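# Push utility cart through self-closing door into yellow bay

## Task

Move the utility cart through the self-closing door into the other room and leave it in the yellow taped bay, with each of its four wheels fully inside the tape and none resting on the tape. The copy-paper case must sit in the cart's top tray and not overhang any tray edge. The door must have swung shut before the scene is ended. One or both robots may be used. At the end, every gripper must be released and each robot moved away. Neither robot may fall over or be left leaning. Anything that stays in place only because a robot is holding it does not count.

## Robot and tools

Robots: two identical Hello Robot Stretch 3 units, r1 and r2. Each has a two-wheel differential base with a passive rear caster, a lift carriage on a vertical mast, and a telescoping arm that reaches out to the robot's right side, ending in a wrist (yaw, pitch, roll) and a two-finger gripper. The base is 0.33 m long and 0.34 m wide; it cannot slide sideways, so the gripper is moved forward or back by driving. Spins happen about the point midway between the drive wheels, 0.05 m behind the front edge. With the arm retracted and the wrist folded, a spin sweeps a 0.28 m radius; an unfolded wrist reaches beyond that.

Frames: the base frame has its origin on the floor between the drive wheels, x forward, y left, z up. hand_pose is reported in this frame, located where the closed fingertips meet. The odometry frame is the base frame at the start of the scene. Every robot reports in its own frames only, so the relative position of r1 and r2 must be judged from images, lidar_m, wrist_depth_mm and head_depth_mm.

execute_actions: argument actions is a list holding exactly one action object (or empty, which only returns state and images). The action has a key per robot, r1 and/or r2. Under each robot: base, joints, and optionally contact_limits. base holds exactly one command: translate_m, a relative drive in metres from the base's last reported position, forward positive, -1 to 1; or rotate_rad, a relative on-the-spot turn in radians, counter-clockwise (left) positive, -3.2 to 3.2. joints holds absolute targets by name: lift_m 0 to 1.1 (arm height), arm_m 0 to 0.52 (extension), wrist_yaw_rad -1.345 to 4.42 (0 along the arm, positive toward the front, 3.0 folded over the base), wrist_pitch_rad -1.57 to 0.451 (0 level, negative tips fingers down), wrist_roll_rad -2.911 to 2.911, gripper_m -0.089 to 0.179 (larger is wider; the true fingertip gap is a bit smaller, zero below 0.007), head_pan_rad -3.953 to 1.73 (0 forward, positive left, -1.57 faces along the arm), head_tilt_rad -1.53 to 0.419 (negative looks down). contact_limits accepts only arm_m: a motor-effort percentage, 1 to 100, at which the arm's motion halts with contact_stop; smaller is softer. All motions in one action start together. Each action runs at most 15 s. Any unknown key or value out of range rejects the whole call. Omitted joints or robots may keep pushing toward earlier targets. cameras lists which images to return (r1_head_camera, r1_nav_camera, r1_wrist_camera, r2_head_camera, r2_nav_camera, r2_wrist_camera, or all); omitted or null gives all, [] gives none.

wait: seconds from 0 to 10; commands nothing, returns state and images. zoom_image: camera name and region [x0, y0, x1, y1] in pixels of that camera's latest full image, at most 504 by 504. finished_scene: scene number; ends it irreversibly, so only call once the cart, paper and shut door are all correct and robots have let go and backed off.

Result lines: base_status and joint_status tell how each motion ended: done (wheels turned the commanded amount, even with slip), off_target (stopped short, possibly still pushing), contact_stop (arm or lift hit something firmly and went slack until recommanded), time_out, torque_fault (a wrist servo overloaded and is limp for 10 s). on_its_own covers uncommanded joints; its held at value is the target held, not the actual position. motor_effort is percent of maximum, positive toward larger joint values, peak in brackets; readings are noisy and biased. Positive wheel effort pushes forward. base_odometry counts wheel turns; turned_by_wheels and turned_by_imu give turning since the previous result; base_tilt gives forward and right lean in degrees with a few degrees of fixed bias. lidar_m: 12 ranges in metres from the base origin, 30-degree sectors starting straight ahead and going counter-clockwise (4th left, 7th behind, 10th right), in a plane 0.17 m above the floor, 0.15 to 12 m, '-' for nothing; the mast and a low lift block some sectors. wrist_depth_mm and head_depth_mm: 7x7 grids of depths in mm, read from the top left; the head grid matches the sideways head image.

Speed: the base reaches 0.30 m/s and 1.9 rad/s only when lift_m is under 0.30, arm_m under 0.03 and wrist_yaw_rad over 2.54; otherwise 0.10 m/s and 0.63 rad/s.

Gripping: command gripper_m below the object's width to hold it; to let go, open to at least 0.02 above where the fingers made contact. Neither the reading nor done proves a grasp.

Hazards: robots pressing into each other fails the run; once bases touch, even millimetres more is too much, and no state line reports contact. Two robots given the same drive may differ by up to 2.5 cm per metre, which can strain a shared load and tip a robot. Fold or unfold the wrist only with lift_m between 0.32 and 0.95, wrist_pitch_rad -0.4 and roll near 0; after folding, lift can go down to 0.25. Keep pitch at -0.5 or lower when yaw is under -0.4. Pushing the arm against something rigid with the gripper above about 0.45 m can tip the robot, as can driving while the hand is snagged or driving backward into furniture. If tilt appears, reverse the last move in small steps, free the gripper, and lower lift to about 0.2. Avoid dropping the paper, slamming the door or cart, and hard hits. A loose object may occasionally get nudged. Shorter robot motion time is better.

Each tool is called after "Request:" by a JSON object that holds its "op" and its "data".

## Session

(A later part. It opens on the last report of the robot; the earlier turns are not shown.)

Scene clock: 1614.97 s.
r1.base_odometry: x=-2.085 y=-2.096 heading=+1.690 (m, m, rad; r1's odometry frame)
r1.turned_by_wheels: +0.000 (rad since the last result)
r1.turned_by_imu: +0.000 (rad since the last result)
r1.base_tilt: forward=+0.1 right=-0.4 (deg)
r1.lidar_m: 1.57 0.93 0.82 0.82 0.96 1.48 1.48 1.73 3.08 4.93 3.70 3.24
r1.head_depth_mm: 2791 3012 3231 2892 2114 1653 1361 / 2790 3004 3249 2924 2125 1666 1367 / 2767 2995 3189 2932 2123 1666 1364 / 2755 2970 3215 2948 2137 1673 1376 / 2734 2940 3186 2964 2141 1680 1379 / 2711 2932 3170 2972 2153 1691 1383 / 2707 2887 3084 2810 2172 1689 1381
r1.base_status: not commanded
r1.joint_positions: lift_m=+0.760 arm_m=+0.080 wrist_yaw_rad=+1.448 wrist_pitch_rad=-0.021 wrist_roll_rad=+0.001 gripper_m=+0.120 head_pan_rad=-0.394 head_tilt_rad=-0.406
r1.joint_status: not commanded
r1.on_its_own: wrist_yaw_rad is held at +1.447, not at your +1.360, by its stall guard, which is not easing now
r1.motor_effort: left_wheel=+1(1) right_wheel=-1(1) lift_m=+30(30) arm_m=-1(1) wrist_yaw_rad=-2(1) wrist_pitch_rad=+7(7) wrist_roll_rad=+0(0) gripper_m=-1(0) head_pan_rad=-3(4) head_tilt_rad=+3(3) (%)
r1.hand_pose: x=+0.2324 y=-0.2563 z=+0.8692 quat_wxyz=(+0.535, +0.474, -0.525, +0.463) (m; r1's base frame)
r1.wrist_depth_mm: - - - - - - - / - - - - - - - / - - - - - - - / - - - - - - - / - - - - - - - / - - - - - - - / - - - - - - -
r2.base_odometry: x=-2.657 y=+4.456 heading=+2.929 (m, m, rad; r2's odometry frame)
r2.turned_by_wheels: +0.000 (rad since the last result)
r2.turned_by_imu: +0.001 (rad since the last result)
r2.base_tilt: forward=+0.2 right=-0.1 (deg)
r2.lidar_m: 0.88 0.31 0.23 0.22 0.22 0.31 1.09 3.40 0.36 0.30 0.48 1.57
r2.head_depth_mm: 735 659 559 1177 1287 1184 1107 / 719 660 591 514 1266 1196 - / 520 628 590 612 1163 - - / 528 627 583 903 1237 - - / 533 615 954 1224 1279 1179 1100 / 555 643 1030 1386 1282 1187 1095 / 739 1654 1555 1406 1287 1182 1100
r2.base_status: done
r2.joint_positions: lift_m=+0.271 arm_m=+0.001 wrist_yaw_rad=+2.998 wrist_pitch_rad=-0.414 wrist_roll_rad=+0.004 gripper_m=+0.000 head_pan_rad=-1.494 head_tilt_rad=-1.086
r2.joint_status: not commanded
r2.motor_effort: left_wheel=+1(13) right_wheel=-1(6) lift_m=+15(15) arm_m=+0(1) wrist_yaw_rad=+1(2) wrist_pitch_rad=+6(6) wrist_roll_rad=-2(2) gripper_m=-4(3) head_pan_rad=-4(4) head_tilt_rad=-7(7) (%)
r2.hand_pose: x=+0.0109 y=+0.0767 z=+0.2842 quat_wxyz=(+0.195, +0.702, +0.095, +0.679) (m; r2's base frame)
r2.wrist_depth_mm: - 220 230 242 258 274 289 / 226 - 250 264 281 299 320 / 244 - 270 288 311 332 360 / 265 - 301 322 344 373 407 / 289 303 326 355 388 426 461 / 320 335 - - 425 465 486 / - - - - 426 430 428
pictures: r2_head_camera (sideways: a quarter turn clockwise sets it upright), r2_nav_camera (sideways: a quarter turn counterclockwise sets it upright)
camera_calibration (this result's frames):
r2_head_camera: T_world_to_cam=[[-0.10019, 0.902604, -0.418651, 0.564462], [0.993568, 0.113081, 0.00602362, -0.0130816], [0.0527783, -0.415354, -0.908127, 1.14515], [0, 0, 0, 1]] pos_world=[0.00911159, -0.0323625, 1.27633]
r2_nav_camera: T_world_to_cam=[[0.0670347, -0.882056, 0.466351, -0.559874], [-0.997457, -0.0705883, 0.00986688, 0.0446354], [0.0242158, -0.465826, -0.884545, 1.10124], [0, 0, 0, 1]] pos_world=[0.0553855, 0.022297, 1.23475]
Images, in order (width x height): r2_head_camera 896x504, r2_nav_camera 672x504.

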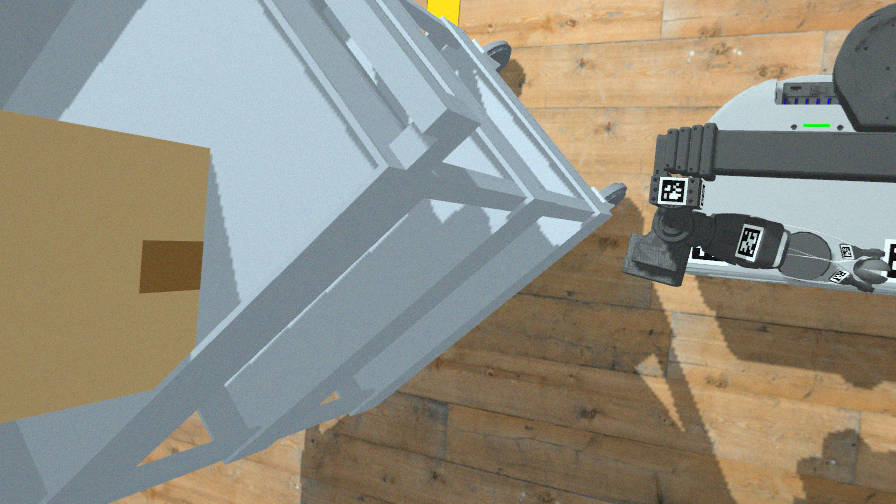

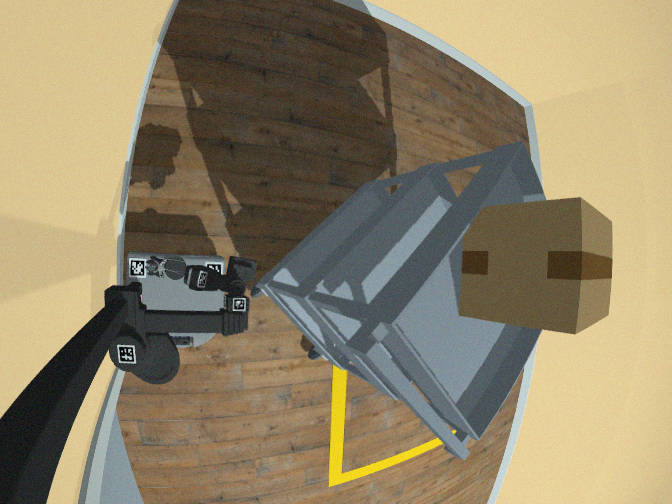

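Request:
{"op": "execute_actions", "data": {"actions": [{"r2":{"base":{"translate_m":0.17}}}], "cameras": []}}

Request:
{"op": "execute_actions", "data": {"actions": [{"r2":{"base":{"rotate_rad":-0.24}}}], "cameras": ["r2_nav_camera"]}}

Request:
{"op": "execute_actions", "data": {"actions": [{"r2":{"base":{"translate_m":0.36}}}], "cameras": ["r2_nav_camera"]}}

Scene clock: 1617.63 s.
r1.base_odometry: x=-2.085 y=-2.096 heading=+1.690 (m, m, rad; r1's odometry frame)
r1.turned_by_wheels: +0.000 (rad since the last result)
r1.turned_by_imu: +0.000 (rad since the last result)
r1.base_tilt: forward=+0.1 right=-0.4 (deg)
r1.lidar_m: 1.57 0.93 0.82 0.82 0.96 1.47 1.48 1.74 3.08 4.95 3.72 3.25
r1.head_depth_mm: 2788 3023 3259 2913 2114 1650 1360 / 2783 3014 3188 2904 2120 1652 1367 / 2767 2975 3183 2957 2130 1662 1372 / 2753 2993 3174 2974 2160 1671 1374 / 2749 2952 3180 2980 2148 1683 1377 / 2725 2924 3164 2992 2154 1689 1383 / 2705 2856 3023 2811 2173 1699 1383
r1.base_status: not commanded
r1.joint_positions: lift_m=+0.760 arm_m=+0.080 wrist_yaw_rad=+1.448 wrist_pitch_rad=-0.021 wrist_roll_rad=+0.001 gripper_m=+0.120 head_pan_rad=-0.394 head_tilt_rad=-0.406
r1.joint_status: not commanded
r1.on_its_own: wrist_yaw_rad is held at +1.447, not at your +1.360, by its stall guard, which is not easing now
r1.motor_effort: left_wheel=+1(1) right_wheel=-1(2) lift_m=+30(30) arm_m=-1(1) wrist_yaw_rad=-2(1) wrist_pitch_rad=+7(7) wrist_roll_rad=+1(0) gripper_m=+0(0) head_pan_rad=-4(5) head_tilt_rad=+3(3) (%)
r1.hand_pose: x=+0.2324 y=-0.2563 z=+0.8692 quat_wxyz=(+0.535, +0.474, -0.525, +0.463) (m; r1's base frame)
r1.wrist_depth_mm: - - - - - - - / 994 - - - - - - / - - - - - - - / 995 - - - - - - / 986 - - - - - - / - - - - - - - / 999 - - - - - -
r2.base_odometry: x=-2.823 y=+4.492 heading=+2.929 (m, m, rad; r2's odometry frame)
r2.turned_by_wheels: +0.000 (rad since the last result)
r2.turned_by_imu: +0.001 (rad since the last result)
r2.base_tilt: forward=+0.2 right=-0.1 (deg)
r2.lidar_m: 0.88 0.31 0.23 0.22 0.23 0.31 1.09 3.58 0.36 0.41 0.74 1.39
r2.head_depth_mm: 511 617 555 880 1257 1187 1109 / 516 609 594 889 1148 1192 - / 535 598 968 923 1254 - - / 748 672 997 1296 1290 - - / 710 1004 1273 1383 1284 1185 1095 / 1888 1725 1548 1400 1284 1179 1094 / 1964 1725 1546 1400 1284 1182 1096
r2.base_status: done
r2.joint_positions: lift_m=+0.271 arm_m=+0.001 wrist_yaw_rad=+2.998 wrist_pitch_rad=-0.414 wrist_roll_rad=+0.004 gripper_m=+0.000 head_pan_rad=-1.494 head_tilt_rad=-1.086
r2.joint_status: not commanded
r2.motor_effort: left_wheel=+1(11) right_wheel=-1(7) lift_m=+15(15) arm_m=+1(1) wrist_yaw_rad=+2(2) wrist_pitch_rad=+6(6) wrist_roll_rad=-2(1) gripper_m=-3(4) head_pan_rad=-2(3) head_tilt_rad=-7(6) (%)
r2.hand_pose: x=+0.0109 y=+0.0767 z=+0.2842 quat_wxyz=(+0.195, +0.702, +0.095, +0.679) (m; r2's base frame)
r2.wrist_depth_mm: - 224 232 244 258 274 292 / 228 - 249 265 280 303 321 / 246 - 273 290 308 336 362 / 268 - 303 321 346 376 412 / 290 307 332 357 392 429 468 / 322 338 - - 427 469 488 / - - - - 429 431 428
pictures: none
No camera images: the call's "cameras" was empty. Leave "cameras" out to get every camera's image.

Scene clock: 1618.67 s.
r1.base_odometry: x=-2.085 y=-2.096 heading=+1.690 (m, m, rad; r1's odometry frame)
r1.turned_by_wheels: +0.000 (rad since the last result)
r1.turned_by_imu: +0.000 (rad since the last result)
r1.base_tilt: forward=+0.1 right=-0.4 (deg)
r1.lidar_m: 1.57 0.93 0.82 0.82 0.96 1.48 1.48 1.74 3.08 4.94 3.70 3.25
r1.head_depth_mm: 2791 2998 3234 2919 2115 1658 1359 / 2784 3006 3223 2925 2107 1664 1365 / 2787 2977 3184 2942 2121 1682 1368 / 2744 2950 3188 2988 2127 1671 1378 / 2735 2942 3160 2958 2149 1681 1381 / 2744 2901 3148 2991 2150 1682 1375 / 2708 2858 3057 2830 2167 1695 1382
r1.base_status: not commanded
r1.joint_positions: lift_m=+0.760 arm_m=+0.080 wrist_yaw_rad=+1.448 wrist_pitch_rad=-0.021 wrist_roll_rad=+0.001 gripper_m=+0.120 head_pan_rad=-0.394 head_tilt_rad=-0.406
r1.joint_status: not commanded
r1.on_its_own: wrist_yaw_rad is held at +1.447, not at your +1.360, by its stall guard, which is not easing now
r1.motor_effort: left_wheel=+1(1) right_wheel=-1(1) lift_m=+30(30) arm_m=-1(1) wrist_yaw_rad=-1(2) wrist_pitch_rad=+7(7) wrist_roll_rad=+1(0) gripper_m=+1(1) head_pan_rad=-5(4) head_tilt_rad=+2(1) (%)
r1.hand_pose: x=+0.2324 y=-0.2563 z=+0.8692 quat_wxyz=(+0.535, +0.474, -0.525, +0.463) (m; r1's base frame)
r1.wrist_depth_mm: - - - - - - - / - - - - - - - / 995 - - - - - - / 999 - - - - - - / 989 - - - - - - / - - - - - - - / 992 - - - - - -
r2.base_odometry: x=-2.823 y=+4.492 heading=+2.689 (m, m, rad; r2's odometry frame)
r2.turned_by_wheels: -0.240 (rad since the last result)
r2.turned_by_imu: -0.239 (rad since the last result)
r2.base_tilt: forward=+0.2 right=-0.1 (deg)
r2.lidar_m: 1.33 0.43 0.25 0.22 0.22 0.26 0.45 3.45 0.36 0.37 0.52 1.53
r2.head_depth_mm: 748 659 590 1346 1279 1183 1107 / 549 650 560 865 1266 1196 - / 540 639 589 902 1223 - - / 531 607 954 1128 1277 - - / 524 604 983 1258 1284 1179 1091 / 731 669 1013 1367 1286 1183 1097 / 735 885 1504 1412 1279 1187 1096
r2.base_status: done
r2.joint_positions: lift_m=+0.271 arm_m=+0.001 wrist_yaw_rad=+2.998 wrist_pitch_rad=-0.414 wrist_roll_rad=+0.004 gripper_m=+0.000 head_pan_rad=-1.494 head_tilt_rad=-1.087
r2.joint_status: not commanded
r2.motor_effort: left_wheel=+1(10) right_wheel=-1(6) lift_m=+15(15) arm_m=+0(0) wrist_yaw_rad=+2(1) wrist_pitch_rad=+6(6) wrist_roll_rad=-2(2) gripper_m=-4(4) head_pan_rad=-3(2) head_tilt_rad=-6(6) (%)
r2.hand_pose: x=+0.0109 y=+0.0767 z=+0.2842 quat_wxyz=(+0.195, +0.702, +0.095, +0.679) (m; r2's base frame)
r2.wrist_depth_mm: - 218 234 265 303 349 419 / 205 - 252 286 333 389 479 / 220 - 274 315 367 448 566 / 238 - 299 348 414 510 643 / 256 274 331 396 464 558 591 / 277 301 - - 482 498 499 / - - - - 429 423 432
pictures: r2_nav_camera (sideways: a quarter turn counterclockwise sets it upright)
camera_calibration (this result's frames):
r2_nav_camera: T_world_to_cam=[[0.0669632, -0.882227, 0.466037, -0.559464], [-0.997463, -0.0704965, 0.00986916, 0.0446325], [0.0241472, -0.465516, -0.88471, 1.10145], [0, 0, 0, 1]] pos_world=[0.0553858, 0.022316, 1.23476]
Images, in order (width x height): r2_nav_camera 672x504.

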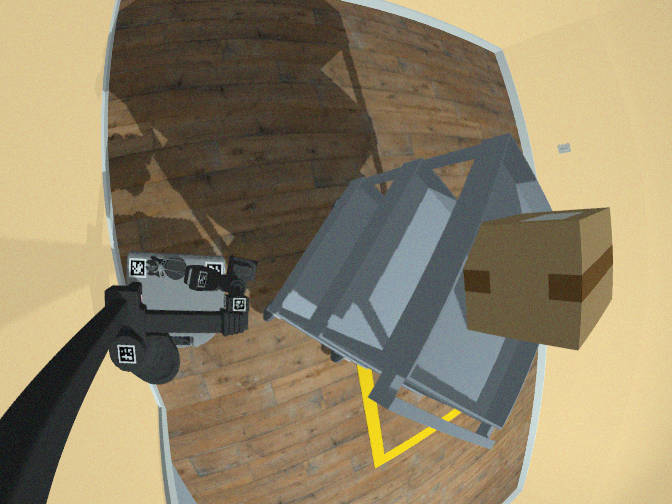

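Scene clock: 1621.53 s.
r1.base_odometry: x=-2.085 y=-2.096 heading=+1.690 (m, m, rad; r1's odometry frame)
r1.turned_by_wheels: +0.000 (rad since the last result)
r1.turned_by_imu: +0.000 (rad since the last result)
r1.base_tilt: forward=+0.0 right=-0.4 (deg)
r1.lidar_m: 1.57 0.93 0.81 0.81 0.96 1.48 1.47 1.74 3.10 4.95 3.72 3.24
r1.head_depth_mm: 2800 2993 3258 2907 2109 1658 1357 / 2800 2979 3263 2924 2128 1661 1361 / 2771 2969 3231 2952 2139 1670 1373 / 2734 2959 3193 2978 2138 1670 1368 / 2738 2918 3181 2990 2154 1671 1373 / 2723 2947 3155 3019 2160 1693 1384 / 2698 2881 3042 2798 2171 1691 1374
r1.base_status: not commanded
r1.joint_positions: lift_m=+0.760 arm_m=+0.080 wrist_yaw_rad=+1.448 wrist_pitch_rad=-0.021 wrist_roll_rad=+0.001 gripper_m=+0.120 head_pan_rad=-0.394 head_tilt_rad=-0.406
r1.joint_status: not commanded
r1.on_its_own: wrist_yaw_rad is held at +1.447, not at your +1.360, by its stall guard, which is not easing now
r1.motor_effort: left_wheel=+1(1) right_wheel=-2(1) lift_m=+30(30) arm_m=-1(1) wrist_yaw_rad=-2(2) wrist_pitch_rad=+7(7) wrist_roll_rad=+1(0) gripper_m=+0(1) head_pan_rad=-4(4) head_tilt_rad=+3(3) (%)
r1.hand_pose: x=+0.2324 y=-0.2563 z=+0.8692 quat_wxyz=(+0.535, +0.474, -0.525, +0.463) (m; r1's base frame)
r1.wrist_depth_mm: - - - - - - - / - - - - - - - / - - - - - - - / - - - - - - - / - - - - - - - / - - - - - - - / - - - - - - -
r2.base_odometry: x=-3.146 y=+4.650 heading=+2.689 (m, m, rad; r2's odometry frame)
r2.turned_by_wheels: +0.000 (rad since the last result)
r2.turned_by_imu: +0.002 (rad since the last result)
r2.base_tilt: forward=+0.2 right=-0.1 (deg)
r2.lidar_m: 0.98 0.61 0.36 0.31 0.31 0.36 0.64 0.56 0.55 0.58 1.94 1.13
r2.head_depth_mm: 720 638 986 1197 1256 1184 1111 / 734 691 983 1241 1283 1197 - / 680 852 997 1294 1287 - - / 1956 1731 1545 1407 1282 - - / 1955 1732 1548 1399 1281 1179 1095 / 1974 1732 1555 1405 1281 1184 1096 / 1956 1728 1556 1408 1281 1184 1093
r2.base_status: done
r2.joint_positions: lift_m=+0.271 arm_m=+0.001 wrist_yaw_rad=+2.998 wrist_pitch_rad=-0.414 wrist_roll_rad=+0.004 gripper_m=+0.000 head_pan_rad=-1.494 head_tilt_rad=-1.087
r2.joint_status: not commanded
r2.motor_effort: left_wheel=+2(12) right_wheel=-1(6) lift_m=+16(15) arm_m=-1(1) wrist_yaw_rad=+2(2) wrist_pitch_rad=+6(6) wrist_roll_rad=-1(2) gripper_m=-4(3) head_pan_rad=-4(3) head_tilt_rad=-6(7) (%)
r2.hand_pose: x=+0.0109 y=+0.0767 z=+0.2842 quat_wxyz=(+0.195, +0.702, +0.095, +0.679) (m; r2's base frame)
r2.wrist_depth_mm: - 294 317 357 404 474 558 / 276 - 343 385 447 536 645 / 296 - 372 420 499 600 741 / 318 - 403 468 552 677 735 / 343 372 437 515 569 592 594 / 368 397 - - 497 495 502 / - - - - 425 425 431
pictures: r2_nav_camera (sideways: a quarter turn counterclockwise sets it upright)
camera_calibration (this result's frames):
r2_nav_camera: T_world_to_cam=[[0.0669565, -0.882228, 0.466037, -0.559464], [-0.997464, -0.0704889, 0.00986916, 0.0446325], [0.0241436, -0.465516, -0.88471, 1.10145], [0, 0, 0, 1]] pos_world=[0.055386, 0.0223156, 1.23476]
Images, in order (width x height): r2_nav_camera 672x504.

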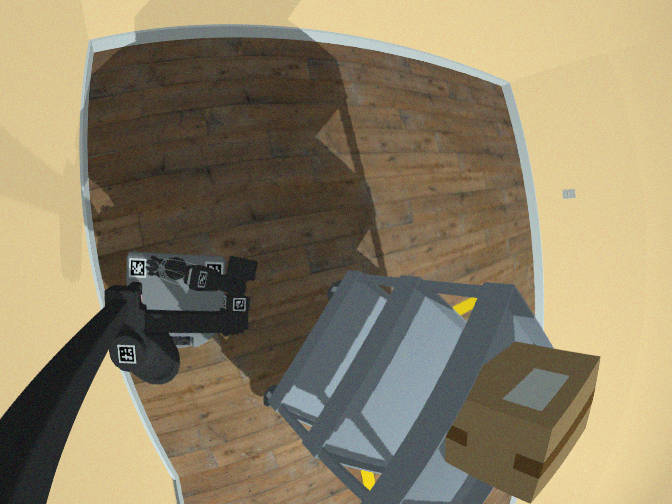

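Request:
{"op": "execute_actions", "data": {"actions": [{"r2":{"base":{"rotate_rad":-1.0},"joints":{"head_pan_rad":0,"head_tilt_rad":-0.9}}}], "cameras": []}}

Request:
{"op": "execute_actions", "data": {"actions": [{"r2":{"base":{"rotate_rad":-1.13},"joints":{"lift_m":0.405}}}], "cameras": ["r2_nav_camera","r2_head_camera"]}}

Scene clock: 1623.63 s.
r1.base_odometry: x=-2.085 y=-2.096 heading=+1.690 (m, m, rad; r1's odometry frame)
r1.turned_by_wheels: +0.000 (rad since the last result)
r1.turned_by_imu: +0.000 (rad since the last result)
r1.base_tilt: forward=+0.0 right=-0.4 (deg)
r1.lidar_m: 1.57 0.93 0.82 0.82 0.96 1.48 1.48 1.73 3.10 4.95 3.72 3.26
r1.head_depth_mm: 2792 3021 3239 2902 2108 1654 1361 / 2780 2970 3213 2918 2129 1656 1367 / 2779 2971 3229 2951 2128 1663 1373 / 2753 2971 3178 2969 2131 1672 1373 / 2712 2928 3191 2954 2141 1685 1377 / 2713 2915 3111 2974 2154 1685 1382 / 2722 2872 3092 2814 2172 1687 1391
r1.base_status: not commanded
r1.joint_positions: lift_m=+0.760 arm_m=+0.080 wrist_yaw_rad=+1.448 wrist_pitch_rad=-0.021 wrist_roll_rad=+0.001 gripper_m=+0.120 head_pan_rad=-0.394 head_tilt_rad=-0.406
r1.joint_status: not commanded
r1.on_its_own: wrist_yaw_rad is held at +1.447, not at your +1.360, by its stall guard, which is not easing now
r1.motor_effort: left_wheel=+1(1) right_wheel=-1(1) lift_m=+30(30) arm_m=-1(1) wrist_yaw_rad=-3(1) wrist_pitch_rad=+7(7) wrist_roll_rad=+0(1) gripper_m=+0(0) head_pan_rad=-4(4) head_tilt_rad=+2(3) (%)
r1.hand_pose: x=+0.2324 y=-0.2563 z=+0.8692 quat_wxyz=(+0.535, +0.474, -0.525, +0.463) (m; r1's base frame)
r1.wrist_depth_mm: - - - - - - - / - - - - - - - / 992 - - - - - - / 998 - - - - - - / - - - - - - - / - - - - - - - / - - - - - - -
r2.base_odometry: x=-3.146 y=+4.650 heading=+1.689 (m, m, rad; r2's odometry frame)
r2.turned_by_wheels: -1.000 (rad since the last result)
r2.turned_by_imu: -0.994 (rad since the last result)
r2.base_tilt: forward=+0.1 right=-0.1 (deg)
r2.lidar_m: 1.80 1.10 0.98 0.57 0.35 0.31 0.31 0.37 0.69 0.56 0.55 0.58
r2.head_depth_mm: 2189 2225 1859 1590 1184 1220 1116 / 2256 2211 1839 1590 1383 1234 1107 / 2313 2230 1839 1590 1389 1231 1108 / 2400 2220 1855 1573 1376 1229 1105 / 2157 2168 1830 1582 1389 1230 1108 / 1762 1940 1841 1582 1379 1230 1108 / 1489 1601 1717 1576 1377 1228 1104
r2.base_status: done
r2.joint_positions: lift_m=+0.271 arm_m=+0.001 wrist_yaw_rad=+2.998 wrist_pitch_rad=-0.414 wrist_roll_rad=+0.004 gripper_m=+0.000 head_pan_rad=-0.007 head_tilt_rad=-0.902
r2.joint_status: all done
r2.motor_effort: left_wheel=+2(11) right_wheel=-1(9) lift_m=+15(15) arm_m=+0(0) wrist_yaw_rad=+2(2) wrist_pitch_rad=+6(6) wrist_roll_rad=-2(1) gripper_m=-4(4) head_pan_rad=+3(41) head_tilt_rad=+1(15) (%)
r2.hand_pose: x=+0.0109 y=+0.0767 z=+0.2842 quat_wxyz=(+0.195, +0.702, +0.095, +0.679) (m; r2's base frame)
r2.wrist_depth_mm: - 545 805 961 928 886 870 / 330 - 823 - - 975 948 / 348 - 835 945 929 942 945 / 358 - 696 728 721 741 727 / 365 434 619 614 592 601 598 / 365 444 - - 497 503 501 / - - - - 426 427 430
pictures: none
No camera images: the call's "cameras" was empty. Leave "cameras" out to get every camera's image.

Scene clock: 1625.93 s.
r1.base_odometry: x=-2.085 y=-2.096 heading=+1.690 (m, m, rad; r1's odometry frame)
r1.turned_by_wheels: +0.000 (rad since the last result)
r1.turned_by_imu: +0.000 (rad since the last result)
r1.base_tilt: forward=+0.0 right=-0.5 (deg)
r1.lidar_m: 1.56 0.93 0.82 0.82 0.96 1.48 1.48 1.74 3.11 4.95 3.72 3.25
r1.head_depth_mm: 2781 2990 3245 2896 2120 1654 1363 / 2759 2989 3256 2937 2115 1666 1366 / 2761 2977 3223 2936 2123 1662 1368 / 2733 2938 3175 2955 2145 1677 1373 / 2739 2917 3151 2971 2152 1686 1379 / 2718 2910 3129 2981 2177 1685 1379 / 2720 2899 3051 2827 2159 1692 1386
r1.base_status: not commanded
r1.joint_positions: lift_m=+0.760 arm_m=+0.080 wrist_yaw_rad=+1.448 wrist_pitch_rad=-0.021 wrist_roll_rad=+0.001 gripper_m=+0.120 head_pan_rad=-0.394 head_tilt_rad=-0.406
r1.joint_status: not commanded
r1.on_its_own: wrist_yaw_rad is held at +1.447, not at your +1.360, by its stall guard, which is not easing now
r1.motor_effort: left_wheel=+1(1) right_wheel=-2(1) lift_m=+30(30) arm_m=-1(1) wrist_yaw_rad=-1(2) wrist_pitch_rad=+7(7) wrist_roll_rad=+1(0) gripper_m=+1(0) head_pan_rad=-5(4) head_tilt_rad=+3(3) (%)
r1.hand_pose: x=+0.2324 y=-0.2563 z=+0.8692 quat_wxyz=(+0.535, +0.474, -0.525, +0.463) (m; r1's base frame)
r1.wrist_depth_mm: - - - - - - - / - - - - - - - / - - - - - - - / - - - - - - - / - - - - - - - / 999 - - - - - - / - - - - - - -
r2.base_odometry: x=-3.146 y=+4.650 heading=+0.559 (m, m, rad; r2's odometry frame)
r2.turned_by_wheels: -1.130 (rad since the last result)
r2.turned_by_imu: -1.127 (rad since the last result)
r2.base_tilt: forward=+0.2 right=-0.1 (deg)
r2.lidar_m: 0.55 0.57 2.13 1.17 0.98 0.67 0.37 0.31 0.31 0.35 0.58 0.57
r2.head_depth_mm: 2817 799 691 1585 1391 1238 1108 / 2772 859 704 990 1340 1234 1110 / 931 831 705 1009 1269 1228 1107 / 583 682 704 1007 1270 1230 1109 / 527 608 685 1005 1270 1230 1108 / 514 608 685 1002 1267 1227 1103 / 570 717 742 1002 1305 1223 1100
r2.base_status: done
r2.joint_positions: lift_m=+0.404 arm_m=+0.001 wrist_yaw_rad=+2.998 wrist_pitch_rad=-0.414 wrist_roll_rad=+0.004 gripper_m=+0.000 head_pan_rad=-0.007 head_tilt_rad=-0.902
r2.joint_status: all done
r2.motor_effort: left_wheel=+1(9) right_wheel=-1(6) lift_m=+48(50) arm_m=+1(0) wrist_yaw_rad=+1(3) wrist_pitch_rad=+6(6) wrist_roll_rad=-1(1) gripper_m=-4(3) head_pan_rad=+4(2) head_tilt_rad=+1(1) (%)
r2.hand_pose: x=+0.0109 y=+0.0767 z=+0.4179 quat_wxyz=(+0.195, +0.702, +0.095, +0.679) (m; r2's base frame)
r2.wrist_depth_mm: 744 - - - - - - / 788 - - - - - - / 852 - - - - - - / 870 - 958 969 958 956 640 / 782 761 820 831 782 797 568 / 663 659 - - 660 665 653 / 566 567 563 565 579 572 580
pictures: r2_head_camera (sideways: a quarter turn clockwise sets it upright), r2_nav_camera (sideways: a quarter turn counterclockwise sets it upright)
camera_calibration (this result's frames):
r2_head_camera: T_world_to_cam=[[-0.815697, -0.0247857, -0.577948, 0.776333], [-0.0298622, 0.999554, -0.000719908, 0.00194007], [0.577708, 0.0166716, -0.816073, 1.02231], [0, 0, 0, 1]] pos_world=[0.0427131, 0.000259169, 1.28296]
r2_nav_camera: T_world_to_cam=[[0.784088, -0.00647232, 0.620616, -0.765214], [-0.0149966, -0.999851, 0.00851946, 0.0403944], [0.620468, -0.0159871, -0.784069, 0.966994], [0, 0, 0, 1]] pos_world=[0.000612041, 0.0508951, 1.23275]
Images, in order (width x height): r2_head_camera 896x504, r2_nav_camera 672x504.

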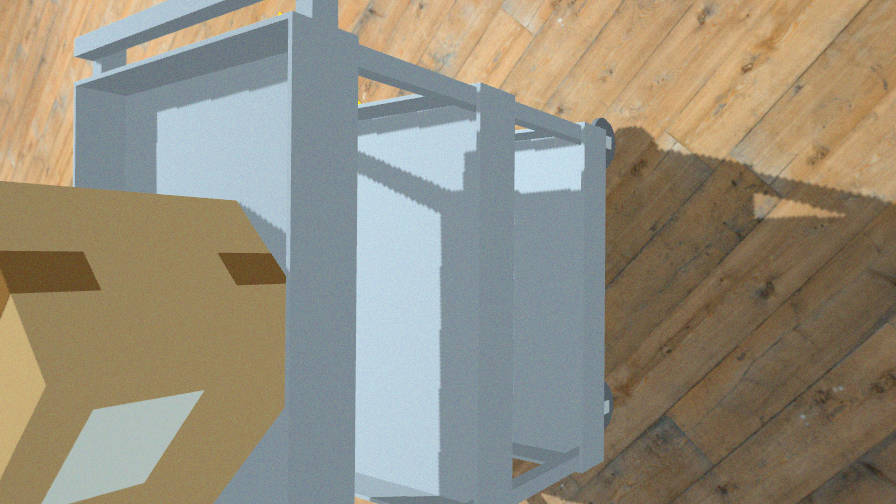

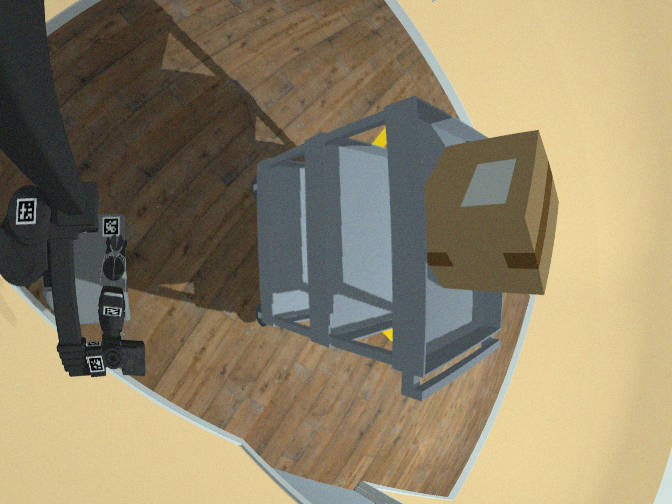

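Request:
{"op": "execute_actions", "data": {"actions": [{"r2":{"base":{"rotate_rad":0.05},"joints":{"wrist_yaw_rad":2.2}}}], "cameras": []}}

Request:
{"op": "execute_actions", "data": {"actions": [{"r2":{"base":{"translate_m":0.25},"joints":{"wrist_pitch_rad":0}}}], "cameras": ["r2_wrist_camera","r2_head_camera"]}}

Scene clock: 1627.63 s.
r1.base_odometry: x=-2.085 y=-2.096 heading=+1.690 (m, m, rad; r1's odometry frame)
r1.turned_by_wheels: +0.000 (rad since the last result)
r1.turned_by_imu: +0.000 (rad since the last result)
r1.base_tilt: forward=+0.1 right=-0.4 (deg)
r1.lidar_m: 1.57 0.93 0.82 0.82 0.96 1.48 1.48 1.74 3.10 4.95 3.71 3.24
r1.head_depth_mm: 2796 3012 3285 2935 2099 1660 1356 / 2775 2995 3226 2933 2124 1660 1358 / 2775 2972 3192 2925 2130 1661 1372 / 2769 2942 3199 2972 2151 1672 1367 / 2733 2932 3145 2994 2156 1680 1378 / 2723 2934 3134 3000 2165 1685 1377 / 2699 2861 3036 2827 2167 1693 1383
r1.base_status: not commanded
r1.joint_positions: lift_m=+0.760 arm_m=+0.080 wrist_yaw_rad=+1.448 wrist_pitch_rad=-0.021 wrist_roll_rad=+0.001 gripper_m=+0.120 head_pan_rad=-0.394 head_tilt_rad=-0.406
r1.joint_status: not commanded
r1.on_its_own: wrist_yaw_rad is held at +1.447, not at your +1.360, by its stall guard, which is not easing now
r1.motor_effort: left_wheel=+1(1) right_wheel=-2(1) lift_m=+30(30) arm_m=-1(1) wrist_yaw_rad=-2(2) wrist_pitch_rad=+7(7) wrist_roll_rad=+0(0) gripper_m=+1(0) head_pan_rad=-5(4) head_tilt_rad=+3(3) (%)
r1.hand_pose: x=+0.2324 y=-0.2563 z=+0.8692 quat_wxyz=(+0.535, +0.474, -0.525, +0.463) (m; r1's base frame)
r1.wrist_depth_mm: 989 - - - - - - / - - - - - - - / - - - - - - - / - - - - - - - / 998 - - - - - - / - - - - - - - / - - - - - - -
r2.base_odometry: x=-3.146 y=+4.650 heading=+0.609 (m, m, rad; r2's odometry frame)
r2.turned_by_wheels: +0.050 (rad since the last result)
r2.turned_by_imu: +0.050 (rad since the last result)
r2.base_tilt: forward=+0.1 right=-0.1 (deg)
r2.lidar_m: 0.55 0.58 1.94 1.13 0.98 0.61 0.36 0.31 0.31 0.36 0.63 0.56
r2.head_depth_mm: 2792 818 689 1530 1392 1230 1112 / 2795 859 694 986 1280 1236 1110 / 612 731 700 1008 1268 1234 1106 / 552 647 702 1005 1273 1232 1107 / 516 595 672 1003 1269 1229 1110 / 544 664 696 1006 1266 1228 1108 / 630 784 701 980 1329 1228 1102
r2.base_status: done
r2.joint_positions: lift_m=+0.404 arm_m=+0.001 wrist_yaw_rad=+2.203 wrist_pitch_rad=-0.414 wrist_roll_rad=+0.003 gripper_m=+0.000 head_pan_rad=-0.007 head_tilt_rad=-0.902
r2.joint_status: all done
r2.motor_effort: left_wheel=-1(6) right_wheel=+2(4) lift_m=+48(48) arm_m=+0(0) wrist_yaw_rad=-4(6) wrist_pitch_rad=+6(6) wrist_roll_rad=-1(1) gripper_m=-4(3) head_pan_rad=+4(3) head_tilt_rad=+0(1) (%)
r2.hand_pose: x=+0.1601 y=-0.0130 z=+0.4179 quat_wxyz=(+0.443, +0.684, -0.184, +0.550) (m; r2's base frame)
r2.wrist_depth_mm: - - - 611 464 400 351 / - - - - - - - / - - - 834 898 880 806 / 965 974 967 730 635 708 662 / 787 779 774 822 739 530 470 / 654 655 675 - 653 638 498 / 567 563 564 565 569 575 555
pictures: none
No camera images: the call's "cameras" was empty. Leave "cameras" out to get every camera's image.

Scene clock: 1631.30 s.
r1.base_odometry: x=-2.085 y=-2.096 heading=+1.690 (m, m, rad; r1's odometry frame)
r1.turned_by_wheels: +0.000 (rad since the last result)
r1.turned_by_imu: +0.000 (rad since the last result)
r1.base_tilt: forward=+0.0 right=-0.4 (deg)
r1.lidar_m: 1.57 0.93 0.82 0.82 0.96 1.48 1.48 1.73 3.10 4.94 3.71 3.24
r1.head_depth_mm: 2791 3040 3278 2876 2107 1653 1362 / 2800 2991 3236 2923 2126 1667 1364 / 2767 2983 3258 2962 2136 1667 1367 / 2743 2961 3170 2928 2148 1682 1376 / 2749 2937 3194 2970 2156 1670 1373 / 2702 2906 3143 3014 2164 1682 1379 / 2720 2852 3056 2810 2163 1697 1387
r1.base_status: not commanded
r1.joint_positions: lift_m=+0.760 arm_m=+0.080 wrist_yaw_rad=+1.448 wrist_pitch_rad=-0.021 wrist_roll_rad=+0.001 gripper_m=+0.120 head_pan_rad=-0.394 head_tilt_rad=-0.406
r1.joint_status: not commanded
r1.on_its_own: wrist_yaw_rad is held at +1.447, not at your +1.360, by its stall guard, which is not easing now
r1.motor_effort: left_wheel=+1(1) right_wheel=-2(1) lift_m=+30(30) arm_m=-1(1) wrist_yaw_rad=-1(1) wrist_pitch_rad=+7(7) wrist_roll_rad=+1(1) gripper_m=+2(1) head_pan_rad=-5(4) head_tilt_rad=+3(2) (%)
r1.hand_pose: x=+0.2324 y=-0.2563 z=+0.8692 quat_wxyz=(+0.535, +0.474, -0.525, +0.463) (m; r1's base frame)
r1.wrist_depth_mm: - - - - - - - / 999 - - - - - - / - - - - - - - / - - - - - - - / - - - - - - - / - - - - - - - / - - - - - - -
r2.base_odometry: x=-2.941 y=+4.793 heading=+0.609 (m, m, rad; r2's odometry frame)
r2.turned_by_wheels: +0.000 (rad since the last result)
r2.turned_by_imu: +0.002 (rad since the last result)
r2.base_tilt: forward=+0.2 right=-0.1 (deg)
r2.lidar_m: 0.30 0.31 0.44 1.33 1.16 0.97 0.57 0.49 0.49 0.57 1.15 0.30
r2.head_depth_mm: 2808 794 712 610 542 1193 1112 / 2799 762 697 609 547 922 1114 / 2790 419 518 597 835 989 1109 / 465 391 449 565 835 1004 1098 / 464 369 397 485 834 1034 1106 / 461 369 379 504 831 1070 1104 / 462 384 482 594 830 1003 1107
r2.base_status: done
r2.joint_positions: lift_m=+0.404 arm_m=+0.001 wrist_yaw_rad=+2.203 wrist_pitch_rad=-0.026 wrist_roll_rad=+0.003 gripper_m=+0.000 head_pan_rad=-0.007 head_tilt_rad=-0.902
r2.joint_status: all done
r2.motor_effort: left_wheel=-1(5) right_wheel=+1(5) lift_m=+48(47) arm_m=+0(0) wrist_yaw_rad=-4(5) wrist_pitch_rad=+11(11) wrist_roll_rad=-1(1) gripper_m=-3(4) head_pan_rad=+2(2) head_tilt_rad=+1(1) (%)
r2.hand_pose: x=+0.1848 y=+0.0051 z=+0.5123 quat_wxyz=(+0.328, +0.636, -0.312, +0.626) (m; r2's base frame)
r2.wrist_depth_mm: - - - - - - - / - - - - - - - / - - - 784 754 - - / - - 365 290 247 211 190 / - - 477 285 249 212 186 / - - - - 706 217 189 / 891 882 596 643 644 623 550
pictures: r2_head_camera (sideways: a quarter turn clockwise sets it upright), r2_wrist_camera
camera_calibration (this result's frames):
r2_head_camera: T_world_to_cam=[[-0.815672, -0.0247859, -0.577984, 0.77638], [-0.0298622, 0.999554, -0.000721541, 0.0019422], [0.577744, 0.0166714, -0.816048, 1.02228], [0, 0, 0, 1]] pos_world=[0.0427139, 0.000259164, 1.28296]
r2_wrist_camera: T_world_to_cam=[[0.549733, -0.835291, 0.00903786, -0.112182], [-0.148535, -0.108391, -0.982949, 0.568979], [0.822028, 0.539017, -0.183656, 0.106447], [0, 0, 0, 1]] pos_world=[0.0586811, -0.0894089, 0.579841]
Images, in order (width x height): r2_head_camera 896x504, r2_wrist_camera 644x364.

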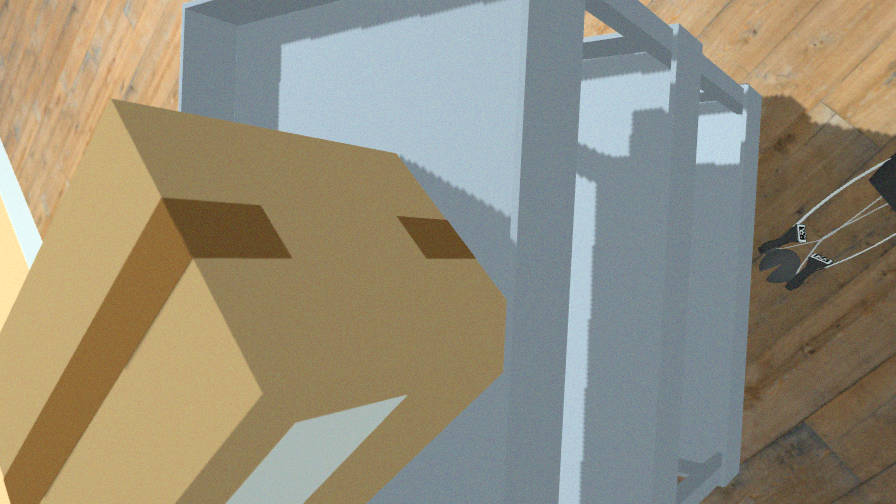

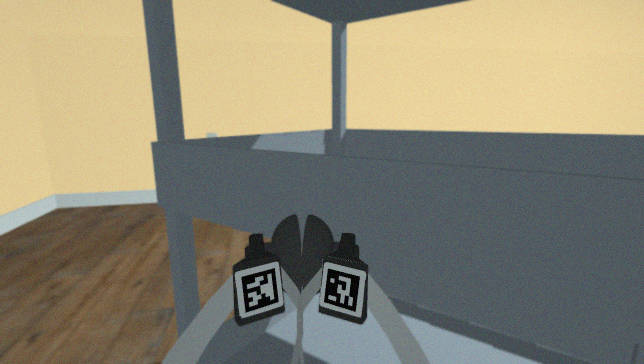

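Request:
{"op": "execute_actions", "data": {"actions": [{"r2":{"base":{"translate_m":0.1},"joints":{"wrist_yaw_rad":2.35}}}], "cameras": ["r2_nav_camera","r2_head_camera"]}}

Request:
{"op": "execute_actions", "data": {"actions": [{"r2":{"base":{"translate_m":0.1}}}], "cameras": ["r2_nav_camera","r2_head_camera"]}}

Scene clock: 1633.73 s.
r1.base_odometry: x=-2.085 y=-2.096 heading=+1.690 (m, m, rad; r1's odometry frame)
r1.turned_by_wheels: +0.000 (rad since the last result)
r1.turned_by_imu: +0.000 (rad since the last result)
r1.base_tilt: forward=+0.1 right=-0.5 (deg)
r1.lidar_m: 1.57 0.93 0.82 0.82 0.96 1.48 1.48 1.73 3.10 4.95 3.72 3.26
r1.head_depth_mm: 2800 3014 3291 2920 2103 1661 1361 / 2790 2994 3214 2936 2117 1652 1366 / 2781 2985 3219 2967 2116 1668 1370 / 2786 2966 3200 2968 2143 1668 1376 / 2733 2929 3178 2987 2159 1675 1374 / 2707 2937 3137 3022 2150 1696 1382 / 2695 2864 3041 2826 2166 1680 1382
r1.base_status: not commanded
r1.joint_positions: lift_m=+0.760 arm_m=+0.080 wrist_yaw_rad=+1.448 wrist_pitch_rad=-0.021 wrist_roll_rad=+0.001 gripper_m=+0.120 head_pan_rad=-0.394 head_tilt_rad=-0.406
r1.joint_status: not commanded
r1.on_its_own: wrist_yaw_rad is held at +1.447, not at your +1.360, by its stall guard, which is not easing now
r1.motor_effort: left_wheel=+1(1) right_wheel=-2(1) lift_m=+30(30) arm_m=-1(1) wrist_yaw_rad=-1(1) wrist_pitch_rad=+7(7) wrist_roll_rad=+0(0) gripper_m=+0(1) head_pan_rad=-3(3) head_tilt_rad=+3(3) (%)
r1.hand_pose: x=+0.2324 y=-0.2563 z=+0.8692 quat_wxyz=(+0.535, +0.474, -0.525, +0.463) (m; r1's base frame)
r1.wrist_depth_mm: - - - - - - - / - - - - - - - / - - - - - - - / - - - - - - - / 987 - - - - - - / - - - - - - - / - - - - - - -
r2.base_odometry: x=-2.859 y=+4.850 heading=+0.609 (m, m, rad; r2's odometry frame)
r2.turned_by_wheels: +0.000 (rad since the last result)
r2.turned_by_imu: +0.001 (rad since the last result)
r2.base_tilt: forward=+0.1 right=-0.1 (deg)
r2.lidar_m: 0.19 0.21 0.29 1.41 1.23 1.11 0.65 0.56 0.56 0.65 0.27 0.20
r2.head_depth_mm: 2817 2226 713 610 534 497 1095 / 2779 385 454 598 533 745 1010 / 2787 371 365 480 532 746 1062 / 2679 370 326 399 512 681 1062 / 2390 369 311 342 440 682 1057 / 464 368 307 306 437 705 1062 / 462 368 306 376 520 754 1076
r2.base_status: done
r2.joint_positions: lift_m=+0.404 arm_m=+0.001 wrist_yaw_rad=+2.347 wrist_pitch_rad=-0.026 wrist_roll_rad=+0.003 gripper_m=+0.000 head_pan_rad=-0.007 head_tilt_rad=-0.902
r2.joint_status: all done
r2.motor_effort: left_wheel=-1(4) right_wheel=+1(5) lift_m=+47(47) arm_m=+0(1) wrist_yaw_rad=+4(5) wrist_pitch_rad=+11(11) wrist_roll_rad=-1(1) gripper_m=-4(4) head_pan_rad=+4(2) head_tilt_rad=+1(1) (%)
r2.hand_pose: x=+0.1610 y=+0.0331 z=+0.5124 quat_wxyz=(+0.282, +0.656, -0.265, +0.647) (m; r2's base frame)
r2.wrist_depth_mm: - - - - - - - / - - - - - - - / - - - - - - - / - - 275 215 511 507 443 / - - 291 192 161 131 114 / - - - - 163 134 114 / 892 886 577 618 162 137 116
pictures: r2_head_camera (sideways: a quarter turn clockwise sets it upright), r2_nav_camera (sideways: a quarter turn counterclockwise sets it upright)
camera_calibration (this result's frames):
r2_head_camera: T_world_to_cam=[[-0.81567, -0.024786, -0.577987, 0.776384], [-0.0298624, 0.999554, -0.000721674, 0.00194237], [0.577747, 0.0166714, -0.816046, 1.02228], [0, 0, 0, 1]] pos_world=[0.042714, 0.000259169, 1.28296]
r2_nav_camera: T_world_to_cam=[[0.784058, -0.00647197, 0.620653, -0.765263], [-0.0149968, -0.999851, 0.00851907, 0.0403949], [0.620506, -0.0159873, -0.784039, 0.966954], [0, 0, 0, 1]] pos_world=[0.000615358, 0.0508951, 1.23275]
Images, in order (width x height): r2_head_camera 896x504, r2_nav_camera 672x504.

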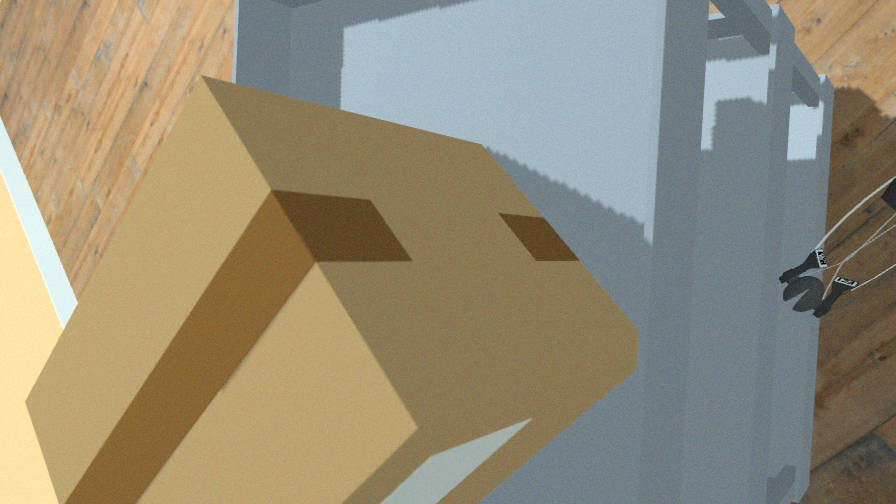

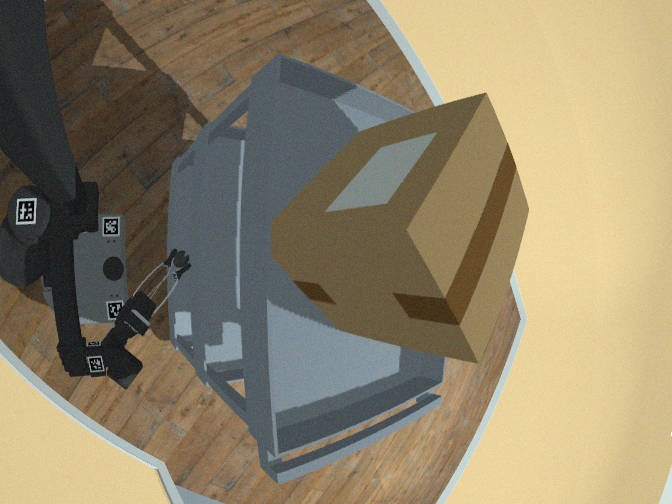

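Scene clock: 1635.97 s.
r1.base_odometry: x=-2.085 y=-2.096 heading=+1.690 (m, m, rad; r1's odometry frame)
r1.turned_by_wheels: +0.000 (rad since the last result)
r1.turned_by_imu: +0.000 (rad since the last result)
r1.base_tilt: forward=+0.1 right=-0.4 (deg)
r1.lidar_m: 1.57 0.93 0.82 0.82 0.96 1.48 1.48 1.74 3.08 4.96 3.71 3.26
r1.head_depth_mm: 2817 3015 3222 2886 2119 1650 1362 / 2767 2997 3221 2912 2130 1665 1359 / 2771 2930 3218 2947 2141 1677 1373 / 2745 2969 3181 2948 2133 1672 1377 / 2730 2930 3146 2976 2149 1690 1373 / 2718 2882 3169 2995 2151 1681 1389 / 2691 2891 3078 2827 2174 1690 1389
r1.base_status: not commanded
r1.joint_positions: lift_m=+0.760 arm_m=+0.080 wrist_yaw_rad=+1.448 wrist_pitch_rad=-0.021 wrist_roll_rad=+0.001 gripper_m=+0.120 head_pan_rad=-0.394 head_tilt_rad=-0.406
r1.joint_status: not commanded
r1.on_its_own: wrist_yaw_rad is held at +1.447, not at your +1.360, by its stall guard, which is not easing now
r1.motor_effort: left_wheel=+1(1) right_wheel=-2(1) lift_m=+30(30) arm_m=-2(1) wrist_yaw_rad=-2(1) wrist_pitch_rad=+7(7) wrist_roll_rad=+1(0) gripper_m=+1(0) head_pan_rad=-4(4) head_tilt_rad=+2(3) (%)
r1.hand_pose: x=+0.2324 y=-0.2563 z=+0.8692 quat_wxyz=(+0.535, +0.474, -0.525, +0.463) (m; r1's base frame)
r1.wrist_depth_mm: - - - - - - - / - - - - - - - / - - - - - - - / - - - - - - - / - - - - - - - / - - - - - - - / - - - - - - -
r2.base_odometry: x=-2.777 y=+4.907 heading=+0.609 (m, m, rad; r2's odometry frame)
r2.turned_by_wheels: +0.000 (rad since the last result)
r2.turned_by_imu: +0.001 (rad since the last result)
r2.base_tilt: forward=+0.2 right=-0.1 (deg)
r2.lidar_m: 0.18 0.19 0.26 1.50 1.30 1.25 0.73 0.63 0.63 0.74 0.27 0.19
r2.head_depth_mm: 2776 2232 698 611 534 498 1093 / 2807 2230 681 609 533 496 1029 / 2781 371 369 488 532 497 1064 / 2653 370 323 395 507 496 1059 / 2437 370 307 333 427 495 1061 / 463 369 306 296 381 495 1061 / 462 368 307 321 512 494 1030
r2.base_status: done
r2.joint_positions: lift_m=+0.404 arm_m=+0.001 wrist_yaw_rad=+2.359 wrist_pitch_rad=-0.028 wrist_roll_rad=+0.003 gripper_m=+0.000 head_pan_rad=-0.007 head_tilt_rad=-0.902
r2.joint_status: not commanded
r2.motor_effort: left_wheel=+0(17) right_wheel=+1(18) lift_m=+47(48) arm_m=+1(0) wrist_yaw_rad=-11(95) wrist_pitch_rad=+12(14) wrist_roll_rad=-1(1) gripper_m=-4(10) head_pan_rad=+3(3) head_tilt_rad=+1(1) (%)
r2.hand_pose: x=+0.1588 y=+0.0352 z=+0.5118 quat_wxyz=(+0.279, +0.658, -0.261, +0.649) (m; r2's base frame)
r2.wrist_depth_mm: - - - - - - - / - - - - - - - / - - - 697 - - - / - 360 249 200 510 502 440 / - - 260 178 150 125 109 / - - - - 153 128 109 / 884 842 579 622 155 131 111
pictures: r2_head_camera (sideways: a quarter turn clockwise sets it upright), r2_nav_camera (sideways: a quarter turn counterclockwise sets it upright)
camera_calibration (this result's frames):
r2_head_camera: T_world_to_cam=[[-0.815601, -0.0247865, -0.578083, 0.776509], [-0.0298623, 0.999554, -0.00072601, 0.00194802], [0.577843, 0.0166708, -0.815977, 1.02219], [0, 0, 0, 1]] pos_world=[0.0427162, 0.000259154, 1.28297]
r2_nav_camera: T_world_to_cam=[[0.783985, -0.00647145, 0.620746, -0.765383], [-0.0149978, -0.999851, 0.00851811, 0.0403961], [0.620599, -0.0159879, -0.783965, 0.966859], [0, 0, 0, 1]] pos_world=[0.000623521, 0.050895, 1.23275]
Images, in order (width x height): r2_head_camera 896x504, r2_nav_camera 672x504.

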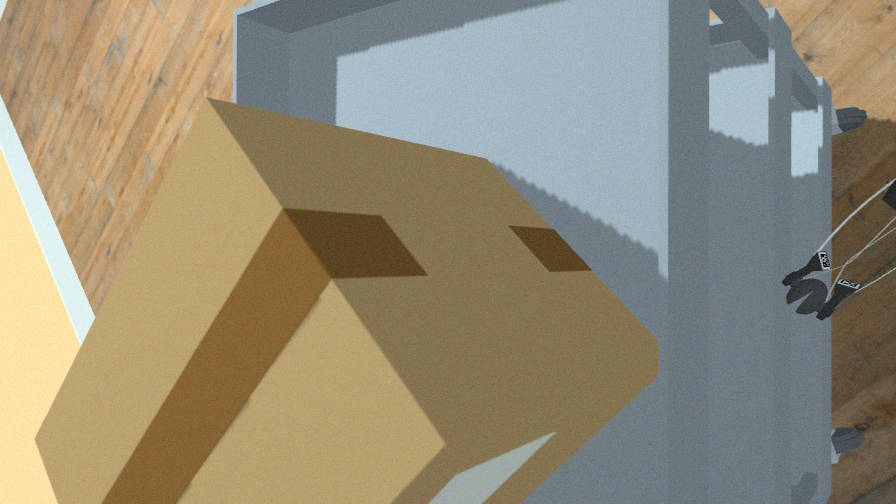

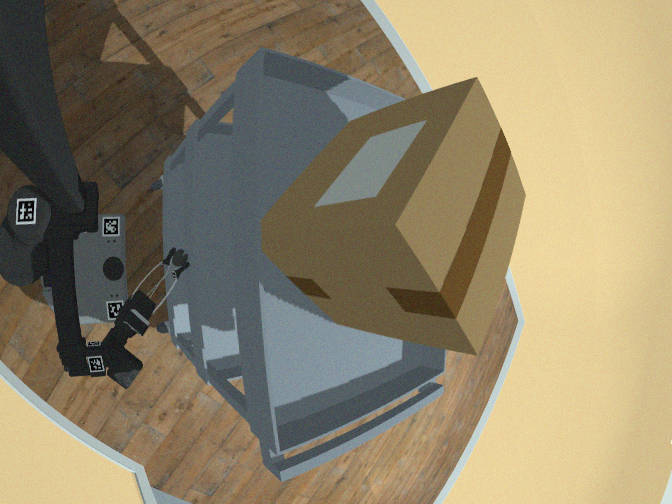

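Request:
{"op": "execute_actions", "data": {"actions": [{"r2":{"base":{"translate_m":0.15}}}], "cameras": ["r2_nav_camera","r2_head_camera"]}}

Scene clock: 1638.63 s.
r1.base_odometry: x=-2.085 y=-2.096 heading=+1.690 (m, m, rad; r1's odometry frame)
r1.turned_by_wheels: +0.000 (rad since the last result)
r1.turned_by_imu: +0.000 (rad since the last result)
r1.base_tilt: forward=+0.0 right=-0.4 (deg)
r1.lidar_m: 1.56 0.93 0.82 0.82 0.96 1.48 1.48 1.74 3.09 4.95 3.70 3.26
r1.head_depth_mm: 2762 3034 3251 2895 2112 1652 1351 / 2814 3003 3270 2924 2124 1662 1365 / 2760 2970 3207 2934 2127 1673 1369 / 2738 2970 3172 2967 2143 1680 1370 / 2756 2941 3163 2991 2151 1679 1374 / 2718 2907 3142 3022 2163 1694 1390 / 2709 2846 3037 2782 2167 1685 1386
r1.base_status: not commanded
r1.joint_positions: lift_m=+0.760 arm_m=+0.080 wrist_yaw_rad=+1.448 wrist_pitch_rad=-0.021 wrist_roll_rad=+0.001 gripper_m=+0.120 head_pan_rad=-0.394 head_tilt_rad=-0.406
r1.joint_status: not commanded
r1.on_its_own: wrist_yaw_rad is held at +1.447, not at your +1.360, by its stall guard, which is not easing now
r1.motor_effort: left_wheel=+1(1) right_wheel=-1(2) lift_m=+30(30) arm_m=-1(1) wrist_yaw_rad=-2(1) wrist_pitch_rad=+7(7) wrist_roll_rad=+1(1) gripper_m=-1(0) head_pan_rad=-4(5) head_tilt_rad=+2(3) (%)
r1.hand_pose: x=+0.2324 y=-0.2563 z=+0.8692 quat_wxyz=(+0.535, +0.474, -0.525, +0.463) (m; r1's base frame)
r1.wrist_depth_mm: 987 - - - - - - / - - - - - - - / - - - - - - - / - - - - - - - / - - - - - - - / - - - - - - - / 993 - - - - - -
r2.base_odometry: x=-2.654 y=+4.993 heading=+0.609 (m, m, rad; r2's odometry frame)
r2.turned_by_wheels: +0.000 (rad since the last result)
r2.turned_by_imu: +0.001 (rad since the last result)
r2.base_tilt: forward=+0.1 right=-0.1 (deg)
r2.lidar_m: 0.17 0.17 0.21 1.62 1.40 1.40 0.86 0.74 0.74 0.85 0.28 0.18
r2.head_depth_mm: 2800 2232 643 587 534 583 1112 / 2795 2226 697 610 532 497 1064 / 2676 2215 680 597 533 497 1047 / 2550 371 358 451 522 488 997 / 2382 370 318 364 461 488 970 / 2199 369 306 306 371 442 909 / 1977 368 306 283 325 470 733
r2.base_status: done
r2.joint_positions: lift_m=+0.404 arm_m=+0.001 wrist_yaw_rad=+2.447 wrist_pitch_rad=-0.030 wrist_roll_rad=+0.003 gripper_m=+0.000 head_pan_rad=-0.007 head_tilt_rad=-0.902
r2.joint_status: not commanded
r2.on_its_own: wrist_yaw_rad is held at +2.418, not at your +2.350, by its stall guard, which is still easing
r2.motor_effort: left_wheel=+4(12) right_wheel=+3(16) lift_m=+47(47) arm_m=+1(0) wrist_yaw_rad=-35(64) wrist_pitch_rad=+12(12) wrist_roll_rad=-1(1) gripper_m=-6(8) head_pan_rad=+3(3) head_tilt_rad=+1(0) (%)
r2.hand_pose: x=+0.1422 y=+0.0503 z=+0.5114 quat_wxyz=(+0.251, +0.669, -0.231, +0.660) (m; r2's base frame)
r2.wrist_depth_mm: - - - - - - - / - - - - - - - / - 438 - 706 - - - / - 333 242 194 506 501 439 / - 389 252 174 149 125 109 / - - - - 152 128 109 / 875 851 587 602 153 131 112
pictures: r2_head_camera (sideways: a quarter turn clockwise sets it upright), r2_nav_camera (sideways: a quarter turn counterclockwise sets it upright)
camera_calibration (this result's frames):
r2_head_camera: T_world_to_cam=[[-0.8156, -0.0247866, -0.578085, 0.776511], [-0.0298624, 0.999554, -0.000726091, 0.00194812], [0.577845, 0.0166708, -0.815976, 1.02218], [0, 0, 0, 1]] pos_world=[0.0427163, 0.000259158, 1.28297]
r2_nav_camera: T_world_to_cam=[[0.783984, -0.00647136, 0.620748, -0.765385], [-0.0149977, -0.999851, 0.00851809, 0.0403962], [0.6206, -0.0159879, -0.783964, 0.966857], [0, 0, 0, 1]] pos_world=[0.000623668, 0.050895, 1.23275]
Images, in order (width x height): r2_head_camera 896x504, r2_nav_camera 672x504.

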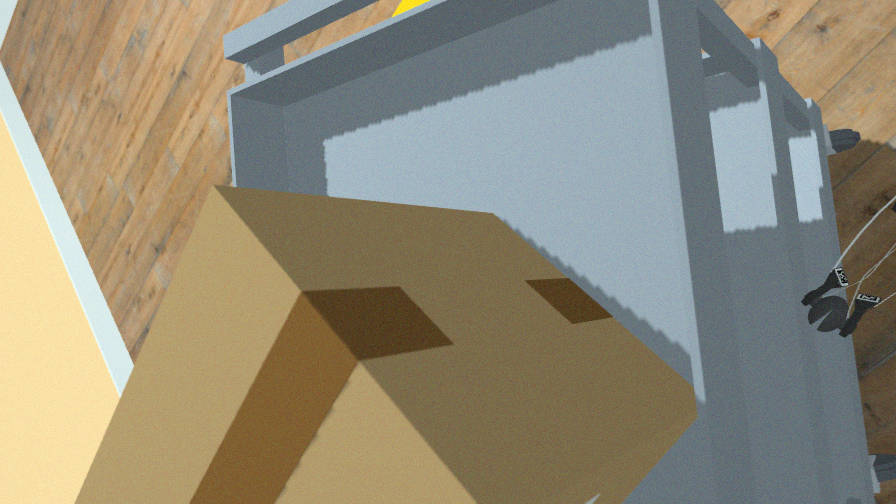

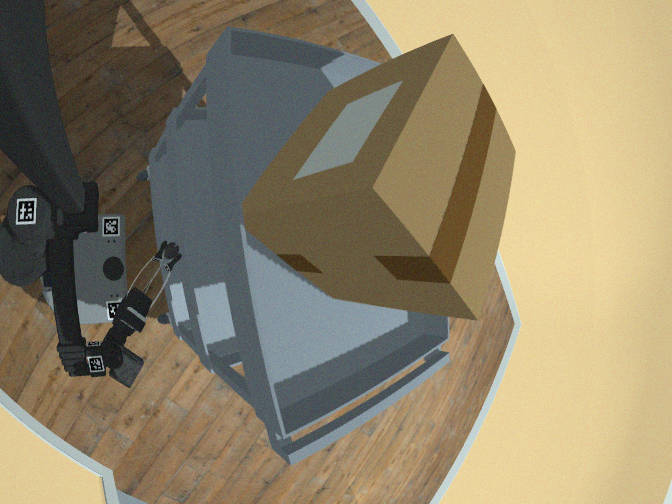

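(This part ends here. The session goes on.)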